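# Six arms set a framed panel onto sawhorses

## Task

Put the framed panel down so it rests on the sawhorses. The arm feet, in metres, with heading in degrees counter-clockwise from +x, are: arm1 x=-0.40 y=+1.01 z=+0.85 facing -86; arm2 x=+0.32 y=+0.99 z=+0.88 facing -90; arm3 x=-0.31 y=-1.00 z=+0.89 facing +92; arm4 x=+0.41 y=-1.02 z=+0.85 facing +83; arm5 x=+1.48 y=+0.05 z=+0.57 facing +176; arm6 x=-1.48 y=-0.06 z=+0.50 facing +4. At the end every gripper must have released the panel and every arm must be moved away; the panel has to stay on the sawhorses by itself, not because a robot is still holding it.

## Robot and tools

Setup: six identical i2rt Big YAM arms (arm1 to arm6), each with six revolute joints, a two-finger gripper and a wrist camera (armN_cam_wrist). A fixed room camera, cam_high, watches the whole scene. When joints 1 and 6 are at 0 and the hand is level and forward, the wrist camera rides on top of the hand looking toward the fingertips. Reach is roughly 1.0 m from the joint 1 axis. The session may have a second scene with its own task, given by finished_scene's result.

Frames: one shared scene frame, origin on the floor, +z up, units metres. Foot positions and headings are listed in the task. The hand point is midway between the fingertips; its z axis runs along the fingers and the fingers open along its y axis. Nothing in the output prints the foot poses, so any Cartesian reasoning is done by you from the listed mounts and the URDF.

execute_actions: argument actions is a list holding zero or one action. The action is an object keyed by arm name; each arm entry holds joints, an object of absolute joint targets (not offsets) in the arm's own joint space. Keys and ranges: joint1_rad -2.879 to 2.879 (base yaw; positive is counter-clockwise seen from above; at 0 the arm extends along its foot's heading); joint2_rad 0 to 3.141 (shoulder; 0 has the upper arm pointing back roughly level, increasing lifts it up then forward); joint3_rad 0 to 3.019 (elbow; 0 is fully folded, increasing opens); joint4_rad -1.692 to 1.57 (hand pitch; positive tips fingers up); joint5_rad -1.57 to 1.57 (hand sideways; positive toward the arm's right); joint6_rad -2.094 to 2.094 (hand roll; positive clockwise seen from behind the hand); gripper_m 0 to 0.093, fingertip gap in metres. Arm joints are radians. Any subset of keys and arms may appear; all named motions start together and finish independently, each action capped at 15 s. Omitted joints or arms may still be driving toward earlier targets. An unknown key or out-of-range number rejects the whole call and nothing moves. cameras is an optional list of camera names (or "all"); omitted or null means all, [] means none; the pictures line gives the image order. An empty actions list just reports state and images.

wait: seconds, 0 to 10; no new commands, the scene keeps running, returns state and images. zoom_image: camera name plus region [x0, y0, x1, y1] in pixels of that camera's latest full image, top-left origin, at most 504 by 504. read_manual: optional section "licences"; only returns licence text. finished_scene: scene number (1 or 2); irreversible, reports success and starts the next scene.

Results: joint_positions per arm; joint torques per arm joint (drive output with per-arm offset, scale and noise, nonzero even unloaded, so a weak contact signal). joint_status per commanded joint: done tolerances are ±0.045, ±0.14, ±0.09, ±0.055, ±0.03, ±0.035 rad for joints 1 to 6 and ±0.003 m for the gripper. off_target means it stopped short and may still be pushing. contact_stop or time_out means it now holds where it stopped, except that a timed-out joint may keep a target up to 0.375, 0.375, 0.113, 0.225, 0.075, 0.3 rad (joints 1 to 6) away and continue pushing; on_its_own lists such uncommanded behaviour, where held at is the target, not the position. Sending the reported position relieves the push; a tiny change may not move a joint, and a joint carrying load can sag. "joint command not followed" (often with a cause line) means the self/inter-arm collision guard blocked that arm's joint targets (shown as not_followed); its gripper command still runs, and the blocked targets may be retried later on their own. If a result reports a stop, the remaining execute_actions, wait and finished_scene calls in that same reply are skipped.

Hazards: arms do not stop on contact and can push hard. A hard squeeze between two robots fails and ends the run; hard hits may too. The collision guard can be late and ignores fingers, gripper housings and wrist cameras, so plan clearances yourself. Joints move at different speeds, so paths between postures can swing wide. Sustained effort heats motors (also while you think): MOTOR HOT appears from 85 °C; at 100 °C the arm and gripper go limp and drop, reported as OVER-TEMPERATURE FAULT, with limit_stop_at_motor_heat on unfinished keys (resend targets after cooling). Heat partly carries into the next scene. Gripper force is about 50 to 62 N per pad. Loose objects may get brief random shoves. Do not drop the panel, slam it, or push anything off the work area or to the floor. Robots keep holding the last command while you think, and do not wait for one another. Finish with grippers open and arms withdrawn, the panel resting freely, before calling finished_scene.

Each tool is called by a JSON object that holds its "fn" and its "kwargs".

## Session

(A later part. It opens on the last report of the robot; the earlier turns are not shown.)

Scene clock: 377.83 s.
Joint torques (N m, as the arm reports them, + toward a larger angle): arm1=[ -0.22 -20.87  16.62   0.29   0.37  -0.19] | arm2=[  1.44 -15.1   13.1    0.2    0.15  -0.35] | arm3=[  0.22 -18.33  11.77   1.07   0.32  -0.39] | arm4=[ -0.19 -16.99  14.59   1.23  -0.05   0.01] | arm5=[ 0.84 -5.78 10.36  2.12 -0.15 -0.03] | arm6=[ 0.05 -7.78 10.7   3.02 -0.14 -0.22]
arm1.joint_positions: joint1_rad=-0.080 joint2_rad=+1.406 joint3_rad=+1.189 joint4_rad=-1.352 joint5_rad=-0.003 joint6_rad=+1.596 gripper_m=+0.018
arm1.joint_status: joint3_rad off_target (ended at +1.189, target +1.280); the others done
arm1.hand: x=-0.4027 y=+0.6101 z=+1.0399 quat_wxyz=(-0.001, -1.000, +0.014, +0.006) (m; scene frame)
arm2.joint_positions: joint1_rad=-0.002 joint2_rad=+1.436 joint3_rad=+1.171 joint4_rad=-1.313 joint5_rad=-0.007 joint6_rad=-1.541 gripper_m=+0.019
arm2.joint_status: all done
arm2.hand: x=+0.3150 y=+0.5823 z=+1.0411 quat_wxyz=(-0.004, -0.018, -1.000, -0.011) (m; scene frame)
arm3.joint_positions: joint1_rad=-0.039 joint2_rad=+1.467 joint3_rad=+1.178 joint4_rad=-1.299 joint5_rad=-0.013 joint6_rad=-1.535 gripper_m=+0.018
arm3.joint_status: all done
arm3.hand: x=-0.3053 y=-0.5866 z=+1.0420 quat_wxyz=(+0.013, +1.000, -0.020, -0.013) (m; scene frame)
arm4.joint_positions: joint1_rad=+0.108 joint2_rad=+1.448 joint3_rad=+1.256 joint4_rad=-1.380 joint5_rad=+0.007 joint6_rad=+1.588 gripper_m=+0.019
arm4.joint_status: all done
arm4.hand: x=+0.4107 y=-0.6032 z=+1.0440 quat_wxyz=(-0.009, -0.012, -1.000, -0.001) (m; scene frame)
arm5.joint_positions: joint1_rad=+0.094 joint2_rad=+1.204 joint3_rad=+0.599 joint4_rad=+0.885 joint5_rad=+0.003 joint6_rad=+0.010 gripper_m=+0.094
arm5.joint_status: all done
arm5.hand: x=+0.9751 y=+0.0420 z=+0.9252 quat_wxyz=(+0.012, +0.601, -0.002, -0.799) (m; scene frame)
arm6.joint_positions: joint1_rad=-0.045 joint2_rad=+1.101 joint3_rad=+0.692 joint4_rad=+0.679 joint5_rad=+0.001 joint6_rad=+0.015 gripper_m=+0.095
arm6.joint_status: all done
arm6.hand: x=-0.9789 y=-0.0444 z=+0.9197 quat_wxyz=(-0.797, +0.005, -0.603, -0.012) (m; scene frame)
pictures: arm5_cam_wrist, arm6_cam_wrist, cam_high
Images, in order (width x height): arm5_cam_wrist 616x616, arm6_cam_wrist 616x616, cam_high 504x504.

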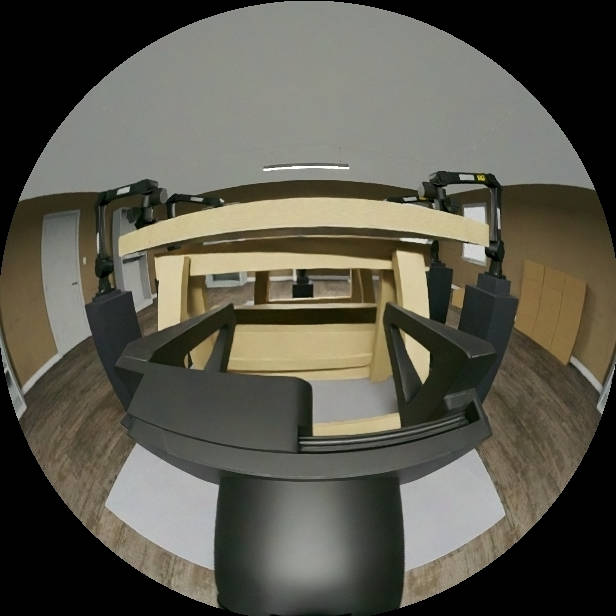

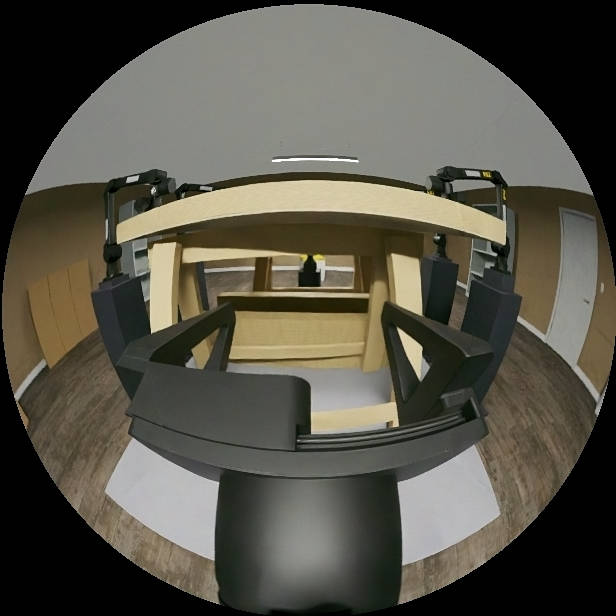

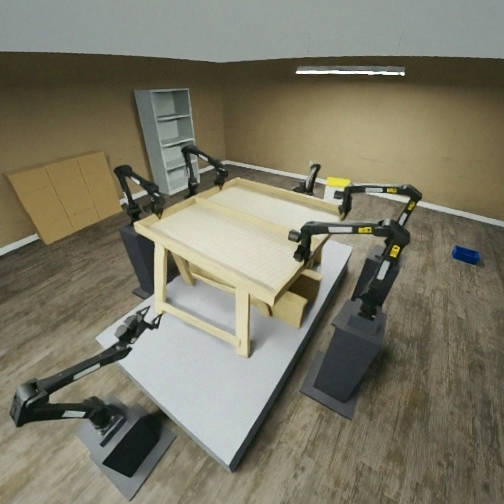

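{"fn": "execute_actions", "kwargs": {"actions": [{"arm1":{"joints":{"joint2_rad":1.346,"joint3_rad":1.238,"joint4_rad":-1.30}},"arm2":{"joints":{"joint2_rad":1.382,"joint3_rad":1.217,"joint4_rad":-1.25}},"arm3":{"joints":{"joint2_rad":1.402,"joint3_rad":1.214,"joint4_rad":-1.236}},"arm4":{"joints":{"joint2_rad":1.386,"joint3_rad":1.29,"joint4_rad":-1.314}}}], "cameras": []}}

{"fn": "execute_actions", "kwargs": {"actions": [{"arm1":{"joints":{"joint2_rad":1.362,"joint3_rad":1.2,"joint4_rad":-1.26}},"arm2":{"joints":{"joint2_rad":1.4,"joint3_rad":1.18,"joint4_rad":-1.21}},"arm3":{"joints":{"joint2_rad":1.42,"joint3_rad":1.177,"joint4_rad":-1.196}},"arm4":{"joints":{"joint2_rad":1.402,"joint3_rad":1.252,"joint4_rad":-1.274}}}], "cameras": ["arm5_cam_wrist","arm6_cam_wrist"]}}

Scene clock: 389.40 s.
Joint torques (N m, as the arm reports them, + toward a larger angle): arm1=[ -0.23 -20.36  16.14   0.42   0.38  -0.19] | arm2=[  1.42 -14.92  12.84   0.25   0.15  -0.35] | arm3=[  0.18 -18.1   11.38   1.24   0.29  -0.39] | arm4=[ -0.65 -16.19  14.27   1.28  -0.02  -0.04] | arm5=[ 0.91 -5.89 10.48  2.1  -0.13 -0.07] | arm6=[ 0.1  -7.87 10.7   2.99 -0.14 -0.21]
arm1.joint_positions: joint1_rad=-0.080 joint2_rad=+1.418 joint3_rad=+1.151 joint4_rad=-1.300 joint5_rad=-0.004 joint6_rad=+1.596 gripper_m=+0.018
arm1.joint_status: all done
arm1.hand: x=-0.4029 y=+0.6093 z=+1.0214 quat_wxyz=(-0.003, -1.000, +0.014, +0.006) (m; scene frame)
arm2.joint_positions: joint1_rad=-0.002 joint2_rad=+1.451 joint3_rad=+1.135 joint4_rad=-1.260 joint5_rad=-0.007 joint6_rad=-1.541 gripper_m=+0.019
arm2.joint_status: all done
arm2.hand: x=+0.3150 y=+0.5819 z=+1.0224 quat_wxyz=(-0.004, -0.018, -1.000, -0.009) (m; scene frame)
arm3.joint_positions: joint1_rad=-0.039 joint2_rad=+1.481 joint3_rad=+1.144 joint4_rad=-1.248 joint5_rad=-0.012 joint6_rad=-1.535 gripper_m=+0.018
arm3.joint_status: all done
arm3.hand: x=-0.3054 y=-0.5862 z=+1.0244 quat_wxyz=(+0.012, +1.000, -0.020, -0.013) (m; scene frame)
arm4.joint_positions: joint1_rad=+0.108 joint2_rad=+1.458 joint3_rad=+1.218 joint4_rad=-1.331 joint5_rad=+0.007 joint6_rad=+1.588 gripper_m=+0.019
arm4.joint_status: all done
arm4.hand: x=+0.4109 y=-0.6028 z=+1.0264 quat_wxyz=(-0.009, -0.012, -1.000, -0.002) (m; scene frame)
arm5.joint_positions: joint1_rad=+0.094 joint2_rad=+1.204 joint3_rad=+0.599 joint4_rad=+0.885 joint5_rad=+0.003 joint6_rad=+0.010 gripper_m=+0.094
arm5.joint_status: not commanded
arm5.hand: x=+0.9751 y=+0.0420 z=+0.9252 quat_wxyz=(+0.012, +0.601, -0.002, -0.799) (m; scene frame)
arm6.joint_positions: joint1_rad=-0.045 joint2_rad=+1.101 joint3_rad=+0.692 joint4_rad=+0.679 joint5_rad=+0.001 joint6_rad=+0.015 gripper_m=+0.095
arm6.joint_status: not commanded
arm6.hand: x=-0.9789 y=-0.0444 z=+0.9197 quat_wxyz=(-0.797, +0.006, -0.603, -0.012) (m; scene frame)
pictures: none
No camera images: the call's "cameras" was empty. Leave "cameras" out to get every camera's image.

Scene clock: 390.10 s.
Joint torques (N m, as the arm reports them, + toward a larger angle): arm1=[ -0.31 -19.07  14.33   1.     0.41  -0.18] | arm2=[  1.44 -13.71  11.44   0.84   0.12  -0.35] | arm3=[  0.26 -16.79  10.03   1.81   0.26  -0.38] | arm4=[  0.14 -15.    12.56   2.03  -0.03  -0.02] | arm5=[ 1.42 -6.04 10.34  2.08 -0.11 -0.03] | arm6=[ 0.05 -7.84 10.7   3.   -0.14 -0.21]
arm1.joint_positions: joint1_rad=-0.080 joint2_rad=+1.418 joint3_rad=+1.135 joint4_rad=-1.275 joint5_rad=-0.004 joint6_rad=+1.595 gripper_m=+0.018
arm1.joint_status: all done
arm1.hand: x=-0.4030 y=+0.6092 z=+1.0152 quat_wxyz=(-0.007, -1.000, +0.013, +0.006) (m; scene frame)
arm2.joint_positions: joint1_rad=-0.002 joint2_rad=+1.451 joint3_rad=+1.118 joint4_rad=-1.234 joint5_rad=-0.007 joint6_rad=-1.541 gripper_m=+0.019
arm2.joint_status: all done
arm2.hand: x=+0.3149 y=+0.5820 z=+1.0157 quat_wxyz=(-0.003, -0.018, -1.000, -0.005) (m; scene frame)
arm3.joint_positions: joint1_rad=-0.039 joint2_rad=+1.481 joint3_rad=+1.128 joint4_rad=-1.224 joint5_rad=-0.011 joint6_rad=-1.535 gripper_m=+0.018
arm3.joint_status: all done
arm3.hand: x=-0.3053 y=-0.5865 z=+1.0183 quat_wxyz=(+0.008, +1.000, -0.020, -0.012) (m; scene frame)
arm4.joint_positions: joint1_rad=+0.108 joint2_rad=+1.458 joint3_rad=+1.200 joint4_rad=-1.307 joint5_rad=+0.007 joint6_rad=+1.588 gripper_m=+0.019
arm4.joint_status: all done
arm4.hand: x=+0.4110 y=-0.6030 z=+1.0196 quat_wxyz=(-0.009, -0.012, -1.000, -0.005) (m; scene frame)
arm5.joint_positions: joint1_rad=+0.094 joint2_rad=+1.204 joint3_rad=+0.599 joint4_rad=+0.885 joint5_rad=+0.003 joint6_rad=+0.010 gripper_m=+0.094
arm5.joint_status: not commanded
arm5.hand: x=+0.9751 y=+0.0420 z=+0.9252 quat_wxyz=(+0.012, +0.601, -0.002, -0.799) (m; scene frame)
arm6.joint_positions: joint1_rad=-0.045 joint2_rad=+1.101 joint3_rad=+0.692 joint4_rad=+0.679 joint5_rad=+0.001 joint6_rad=+0.015 gripper_m=+0.095
arm6.joint_status: not commanded
arm6.hand: x=-0.9789 y=-0.0444 z=+0.9197 quat_wxyz=(-0.797, +0.006, -0.603, -0.012) (m; scene frame)
pictures: arm5_cam_wrist, arm6_cam_wrist
Images, in order (width x height): arm5_cam_wrist 616x616, arm6_cam_wrist 616x616.

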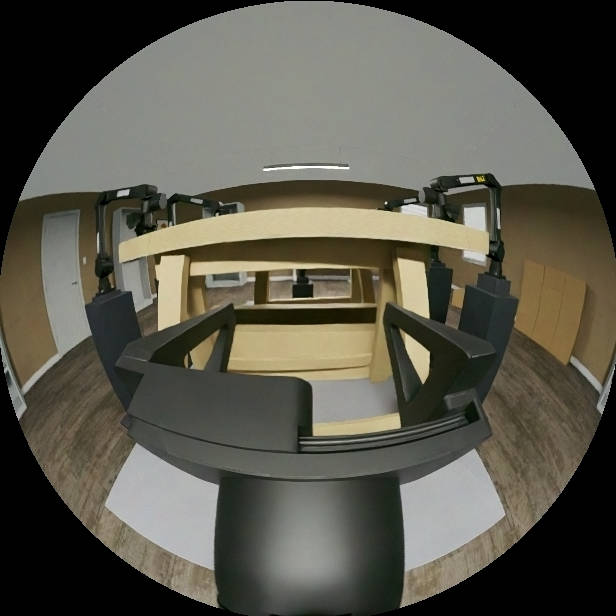

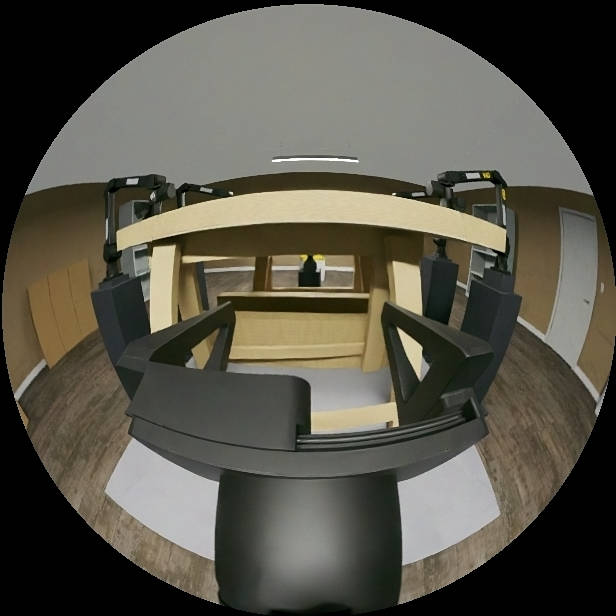

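Contact; beams are under the panel. Unload, release, retreat.

{"fn": "execute_actions", "kwargs": {"actions": [{"arm1":{"joints":{"joint2_rad":1.418,"joint3_rad":1.14,"joint4_rad":-1.275}},"arm2":{"joints":{"joint2_rad":1.451,"joint3_rad":1.123,"joint4_rad":-1.234}},"arm3":{"joints":{"joint2_rad":1.481,"joint3_rad":1.133,"joint4_rad":-1.224}},"arm4":{"joints":{"joint2_rad":1.458,"joint3_rad":1.205,"joint4_rad":-1.307}}}], "cameras": []}}

{"fn": "execute_actions", "kwargs": {"actions": [{"arm1":{"joints":{"gripper_m":0.093}},"arm2":{"joints":{"gripper_m":0.093}},"arm3":{"joints":{"gripper_m":0.093}},"arm4":{"joints":{"gripper_m":0.093}}}], "cameras": []}}

{"fn": "execute_actions", "kwargs": {"actions": [{"arm1":{"joints":{"joint2_rad":1.39,"joint3_rad":1.32,"joint4_rad":-1.48}},"arm2":{"joints":{"joint2_rad":1.42,"joint3_rad":1.3,"joint4_rad":-1.44}},"arm3":{"joints":{"joint2_rad":1.445,"joint3_rad":1.31,"joint4_rad":-1.43}},"arm4":{"joints":{"joint2_rad":1.435,"joint3_rad":1.385,"joint4_rad":-1.51}},"arm5":{"joints":{"joint2_rad":0.6,"joint3_rad":0.6,"joint4_rad":0}},"arm6":{"joints":{"joint2_rad":0.6,"joint3_rad":0.6,"joint4_rad":0}}}], "cameras": []}}

{"fn": "execute_actions", "kwargs": {"actions": [{"arm1":{"joints":{"joint2_rad":0.7,"joint3_rad":1.4}},"arm2":{"joints":{"joint2_rad":0.7,"joint3_rad":1.4}},"arm3":{"joints":{"joint2_rad":0.7,"joint3_rad":1.4}},"arm4":{"joints":{"joint2_rad":0.7,"joint3_rad":1.4}}}], "cameras": ["cam_high"]}}

Scene clock: 406.57 s.
Joint torques (N m, as the arm reports them, + toward a larger angle): arm1=[ -0.26 -13.78  10.     0.3    0.4   -0.18] | arm2=[  1.45 -10.11   7.78  -0.17   0.12  -0.35] | arm3=[  0.23 -12.17   7.41   0.78   0.25  -0.39] | arm4=[ -0.5  -11.13   9.04   0.84   0.01  -0.02] | arm5=[ 0.72 -5.76 10.29  2.17 -0.15 -0.07] | arm6=[ 0.09 -7.84 10.68  2.98 -0.14 -0.22]
arm1.joint_positions: joint1_rad=-0.080 joint2_rad=+1.419 joint3_rad=+1.130 joint4_rad=-1.274 joint5_rad=-0.004 joint6_rad=+1.595 gripper_m=+0.018
arm1.joint_status: all done
arm1.hand: x=-0.4030 y=+0.6105 z=+1.0131 quat_wxyz=(-0.005, -1.000, +0.013, +0.006) (m; scene frame)
arm2.joint_positions: joint1_rad=-0.002 joint2_rad=+1.453 joint3_rad=+1.113 joint4_rad=-1.233 joint5_rad=-0.007 joint6_rad=-1.541 gripper_m=+0.019
arm2.joint_status: all done
arm2.hand: x=+0.3149 y=+0.5836 z=+1.0136 quat_wxyz=(-0.003, -0.018, -1.000, -0.008) (m; scene frame)
arm3.joint_positions: joint1_rad=-0.039 joint2_rad=+1.483 joint3_rad=+1.125 joint4_rad=-1.224 joint5_rad=-0.011 joint6_rad=-1.535 gripper_m=+0.018
arm3.joint_status: all done
arm3.hand: x=-0.3054 y=-0.5877 z=+1.0166 quat_wxyz=(+0.010, +1.000, -0.020, -0.012) (m; scene frame)
arm4.joint_positions: joint1_rad=+0.108 joint2_rad=+1.459 joint3_rad=+1.197 joint4_rad=-1.307 joint5_rad=+0.007 joint6_rad=+1.588 gripper_m=+0.019
arm4.joint_status: all done
arm4.hand: x=+0.4110 y=-0.6042 z=+1.0180 quat_wxyz=(-0.009, -0.012, -1.000, -0.003) (m; scene frame)
arm5.joint_positions: joint1_rad=+0.094 joint2_rad=+1.204 joint3_rad=+0.599 joint4_rad=+0.885 joint5_rad=+0.003 joint6_rad=+0.010 gripper_m=+0.094
arm5.joint_status: not commanded
arm5.hand: x=+0.9751 y=+0.0420 z=+0.9252 quat_wxyz=(+0.012, +0.601, -0.002, -0.799) (m; scene frame)
arm6.joint_positions: joint1_rad=-0.045 joint2_rad=+1.101 joint3_rad=+0.692 joint4_rad=+0.679 joint5_rad=+0.001 joint6_rad=+0.015 gripper_m=+0.095
arm6.joint_status: not commanded
arm6.hand: x=-0.9789 y=-0.0444 z=+0.9197 quat_wxyz=(-0.797, +0.006, -0.603, -0.012) (m; scene frame)
pictures: none
No camera images: the call's "cameras" was empty. Leave "cameras" out to get every camera's image.

Scene clock: 407.30 s.
Joint torques (N m, as the arm reports them, + toward a larger angle): arm1=[ -0.39 -13.66  10.01   0.34   0.38   0.  ] | arm2=[ 1.44 -9.92  7.79 -0.17 -0.03 -0.15] | arm3=[  0.17 -12.15   7.48   0.82   0.01  -0.1 ] | arm4=[ -0.53 -10.98   9.19   0.85   0.18   0.03] | arm5=[ 0.91 -5.81 10.33  2.22 -0.13 -0.06] | arm6=[ 0.14 -7.88 10.72  2.98 -0.14 -0.21]
arm1.joint_positions: joint1_rad=-0.080 joint2_rad=+1.418 joint3_rad=+1.130 joint4_rad=-1.274 joint5_rad=-0.004 joint6_rad=+1.578 gripper_m=+0.093
arm1.joint_status: all done
arm1.hand: x=-0.4029 y=+0.6106 z=+1.0134 quat_wxyz=(-0.005, -1.000, +0.004, +0.006) (m; scene frame)
arm2.joint_positions: joint1_rad=-0.002 joint2_rad=+1.453 joint3_rad=+1.113 joint4_rad=-1.233 joint5_rad=-0.003 joint6_rad=-1.559 gripper_m=+0.093
arm2.joint_status: all done
arm2.hand: x=+0.3143 y=+0.5835 z=+1.0136 quat_wxyz=(-0.002, -0.008, -1.000, -0.008) (m; scene frame)
arm3.joint_positions: joint1_rad=-0.039 joint2_rad=+1.481 joint3_rad=+1.125 joint4_rad=-1.224 joint5_rad=-0.004 joint6_rad=-1.559 gripper_m=+0.093
arm3.joint_status: all done
arm3.hand: x=-0.3040 y=-0.5877 z=+1.0172 quat_wxyz=(+0.009, +1.000, -0.008, -0.009) (m; scene frame)
arm4.joint_positions: joint1_rad=+0.109 joint2_rad=+1.459 joint3_rad=+1.197 joint4_rad=-1.307 joint5_rad=+0.003 joint6_rad=+1.587 gripper_m=+0.093
arm4.joint_status: all done
arm4.hand: x=+0.4097 y=-0.6041 z=+1.0180 quat_wxyz=(-0.006, -0.011, -1.000, -0.003) (m; scene frame)
arm5.joint_positions: joint1_rad=+0.094 joint2_rad=+1.204 joint3_rad=+0.599 joint4_rad=+0.885 joint5_rad=+0.003 joint6_rad=+0.010 gripper_m=+0.094
arm5.joint_status: not commanded
arm5.hand: x=+0.9751 y=+0.0420 z=+0.9252 quat_wxyz=(+0.012, +0.601, -0.002, -0.799) (m; scene frame)
arm6.joint_positions: joint1_rad=-0.045 joint2_rad=+1.101 joint3_rad=+0.692 joint4_rad=+0.679 joint5_rad=+0.001 joint6_rad=+0.015 gripper_m=+0.095
arm6.joint_status: not commanded
arm6.hand: x=-0.9789 y=-0.0444 z=+0.9197 quat_wxyz=(-0.797, +0.006, -0.603, -0.012) (m; scene frame)
pictures: none
No camera images: the call's "cameras" was empty. Leave "cameras" out to get every camera's image.

Scene clock: 408.80 s.
Joint torques (N m, as the arm reports them, + toward a larger angle): arm1=[ -0.3  -12.44  11.78   0.06   0.38  -0.01] | arm2=[  1.45 -10.46  10.19  -0.51  -0.04  -0.16] | arm3=[  0.17 -11.54  10.23   0.19   0.    -0.1 ] | arm4=[ -1.14 -11.71  11.81   0.52   0.17   0.03] | arm5=[ 1.07  0.77 12.9   1.41 -0.09 -0.04] | arm6=[ 0.15 -0.79 12.85  1.55 -0.14 -0.21]
arm1.joint_positions: joint1_rad=-0.080 joint2_rad=+1.380 joint3_rad=+1.292 joint4_rad=-1.471 joint5_rad=-0.003 joint6_rad=+1.578 gripper_m=+0.093
arm1.joint_status: all done
arm1.hand: x=-0.4018 y=+0.6100 z=+1.0885 quat_wxyz=(-0.007, -1.000, +0.004, +0.006) (m; scene frame)
arm2.joint_positions: joint1_rad=-0.002 joint2_rad=+1.426 joint3_rad=+1.261 joint4_rad=-1.432 joint5_rad=-0.003 joint6_rad=-1.560 gripper_m=+0.093
arm2.joint_status: all done
arm2.hand: x=+0.3142 y=+0.5824 z=+1.0785 quat_wxyz=(-0.002, -0.008, -1.000, -0.020) (m; scene frame)
arm3.joint_positions: joint1_rad=-0.039 joint2_rad=+1.440 joint3_rad=+1.264 joint4_rad=-1.415 joint5_rad=-0.004 joint6_rad=-1.559 gripper_m=+0.093
arm3.joint_status: all done
arm3.hand: x=-0.3031 y=-0.5873 z=+1.0847 quat_wxyz=(+0.014, +1.000, -0.008, -0.009) (m; scene frame)
arm4.joint_positions: joint1_rad=+0.109 joint2_rad=+1.444 joint3_rad=+1.346 joint4_rad=-1.499 joint5_rad=+0.003 joint6_rad=+1.586 gripper_m=+0.093
arm4.joint_status: all done
arm4.hand: x=+0.4091 y=-0.6056 z=+1.0800 quat_wxyz=(-0.006, -0.011, -1.000, +0.011) (m; scene frame)
arm5.joint_positions: joint1_rad=+0.094 joint2_rad=+0.599 joint3_rad=+0.594 joint4_rad=+0.015 joint5_rad=+0.003 joint6_rad=+0.010 gripper_m=+0.094
arm5.joint_status: all done
arm5.hand: x=+1.0999 y=+0.0443 z=+0.9669 quat_wxyz=(+0.011, +0.703, -0.001, -0.711) (m; scene frame)
arm6.joint_positions: joint1_rad=-0.045 joint2_rad=+0.594 joint3_rad=+0.578 joint4_rad=+0.017 joint5_rad=+0.001 joint6_rad=+0.015 gripper_m=+0.095
arm6.joint_status: all done
arm6.hand: x=-1.1034 y=-0.0475 z=+0.8992 quat_wxyz=(-0.709, +0.006, -0.705, -0.010) (m; scene frame)
pictures: none
No camera images: the call's "cameras" was empty. Leave "cameras" out to get every camera's image.

Scene clock: 410.40 s.
Joint torques (N m, as the arm reports them, + toward a larger angle): arm1=[-0.03 -0.37  9.67  1.43  0.34 -0.07] | arm2=[ 1.43  0.45  8.47  0.92 -0.01 -0.09] | arm3=[ 0.07 -0.68  8.56  1.56  0.01 -0.02] | arm4=[-0.58  1.59  9.32  1.96  0.12 -0.04] | arm5=[ 0.98  0.82 12.88  1.23 -0.11 -0.05] | arm6=[ 0.16 -0.8  12.81  1.57 -0.14 -0.21]
arm1.joint_positions: joint1_rad=-0.080 joint2_rad=+0.702 joint3_rad=+1.391 joint4_rad=-1.472 joint5_rad=-0.003 joint6_rad=+1.577 gripper_m=+0.093
arm1.joint_status: all done
arm1.hand: x=-0.3976 y=+0.7651 z=+1.3490 quat_wxyz=(-0.385, -0.923, +0.000, +0.005) (m; scene frame)
arm2.joint_positions: joint1_rad=-0.002 joint2_rad=+0.701 joint3_rad=+1.381 joint4_rad=-1.435 joint5_rad=-0.002 joint6_rad=-1.561 gripper_m=+0.093
arm2.joint_status: all done
arm2.hand: x=+0.3147 y=+0.7305 z=+1.3722 quat_wxyz=(-0.002, -0.007, -0.921, +0.390) (m; scene frame)
arm3.joint_positions: joint1_rad=-0.039 joint2_rad=+0.704 joint3_rad=+1.375 joint4_rad=-1.416 joint5_rad=-0.004 joint6_rad=-1.560 gripper_m=+0.093
arm3.joint_status: all done
arm3.hand: x=-0.2996 y=-0.7388 z=+1.3823 quat_wxyz=(-0.398, +0.917, -0.009, -0.009) (m; scene frame)
arm4.joint_positions: joint1_rad=+0.109 joint2_rad=+0.694 joint3_rad=+1.382 joint4_rad=-1.502 joint5_rad=+0.003 joint6_rad=+1.585 gripper_m=+0.093
arm4.joint_status: all done
arm4.hand: x=+0.4056 y=-0.7836 z=+1.3365 quat_wxyz=(-0.004, -0.008, -0.929, -0.371) (m; scene frame)
arm5.joint_positions: joint1_rad=+0.094 joint2_rad=+0.599 joint3_rad=+0.594 joint4_rad=+0.015 joint5_rad=+0.003 joint6_rad=+0.010 gripper_m=+0.094
arm5.joint_status: not commanded
arm5.hand: x=+1.0999 y=+0.0443 z=+0.9669 quat_wxyz=(+0.011, +0.703, -0.001, -0.711) (m; scene frame)
arm6.joint_positions: joint1_rad=-0.045 joint2_rad=+0.594 joint3_rad=+0.578 joint4_rad=+0.017 joint5_rad=+0.001 joint6_rad=+0.015 gripper_m=+0.095
arm6.joint_status: not commanded
arm6.hand: x=-1.1034 y=-0.0475 z=+0.8992 quat_wxyz=(-0.709, +0.006, -0.705, -0.010) (m; scene frame)
pictures: cam_high
Images, in order (width x height): cam_high 504x504.

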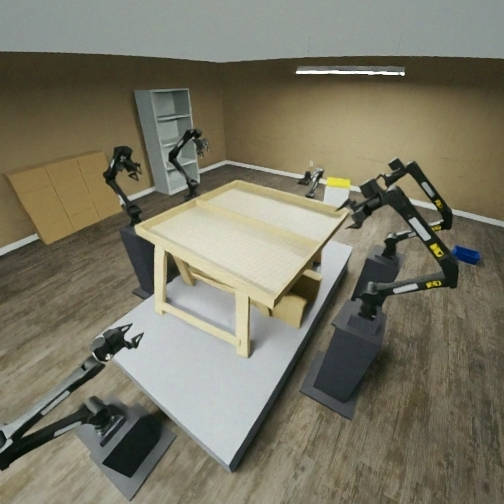

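{"fn": "finished_scene", "kwargs": {"scene": 1}}

The scene is finished: the task was done.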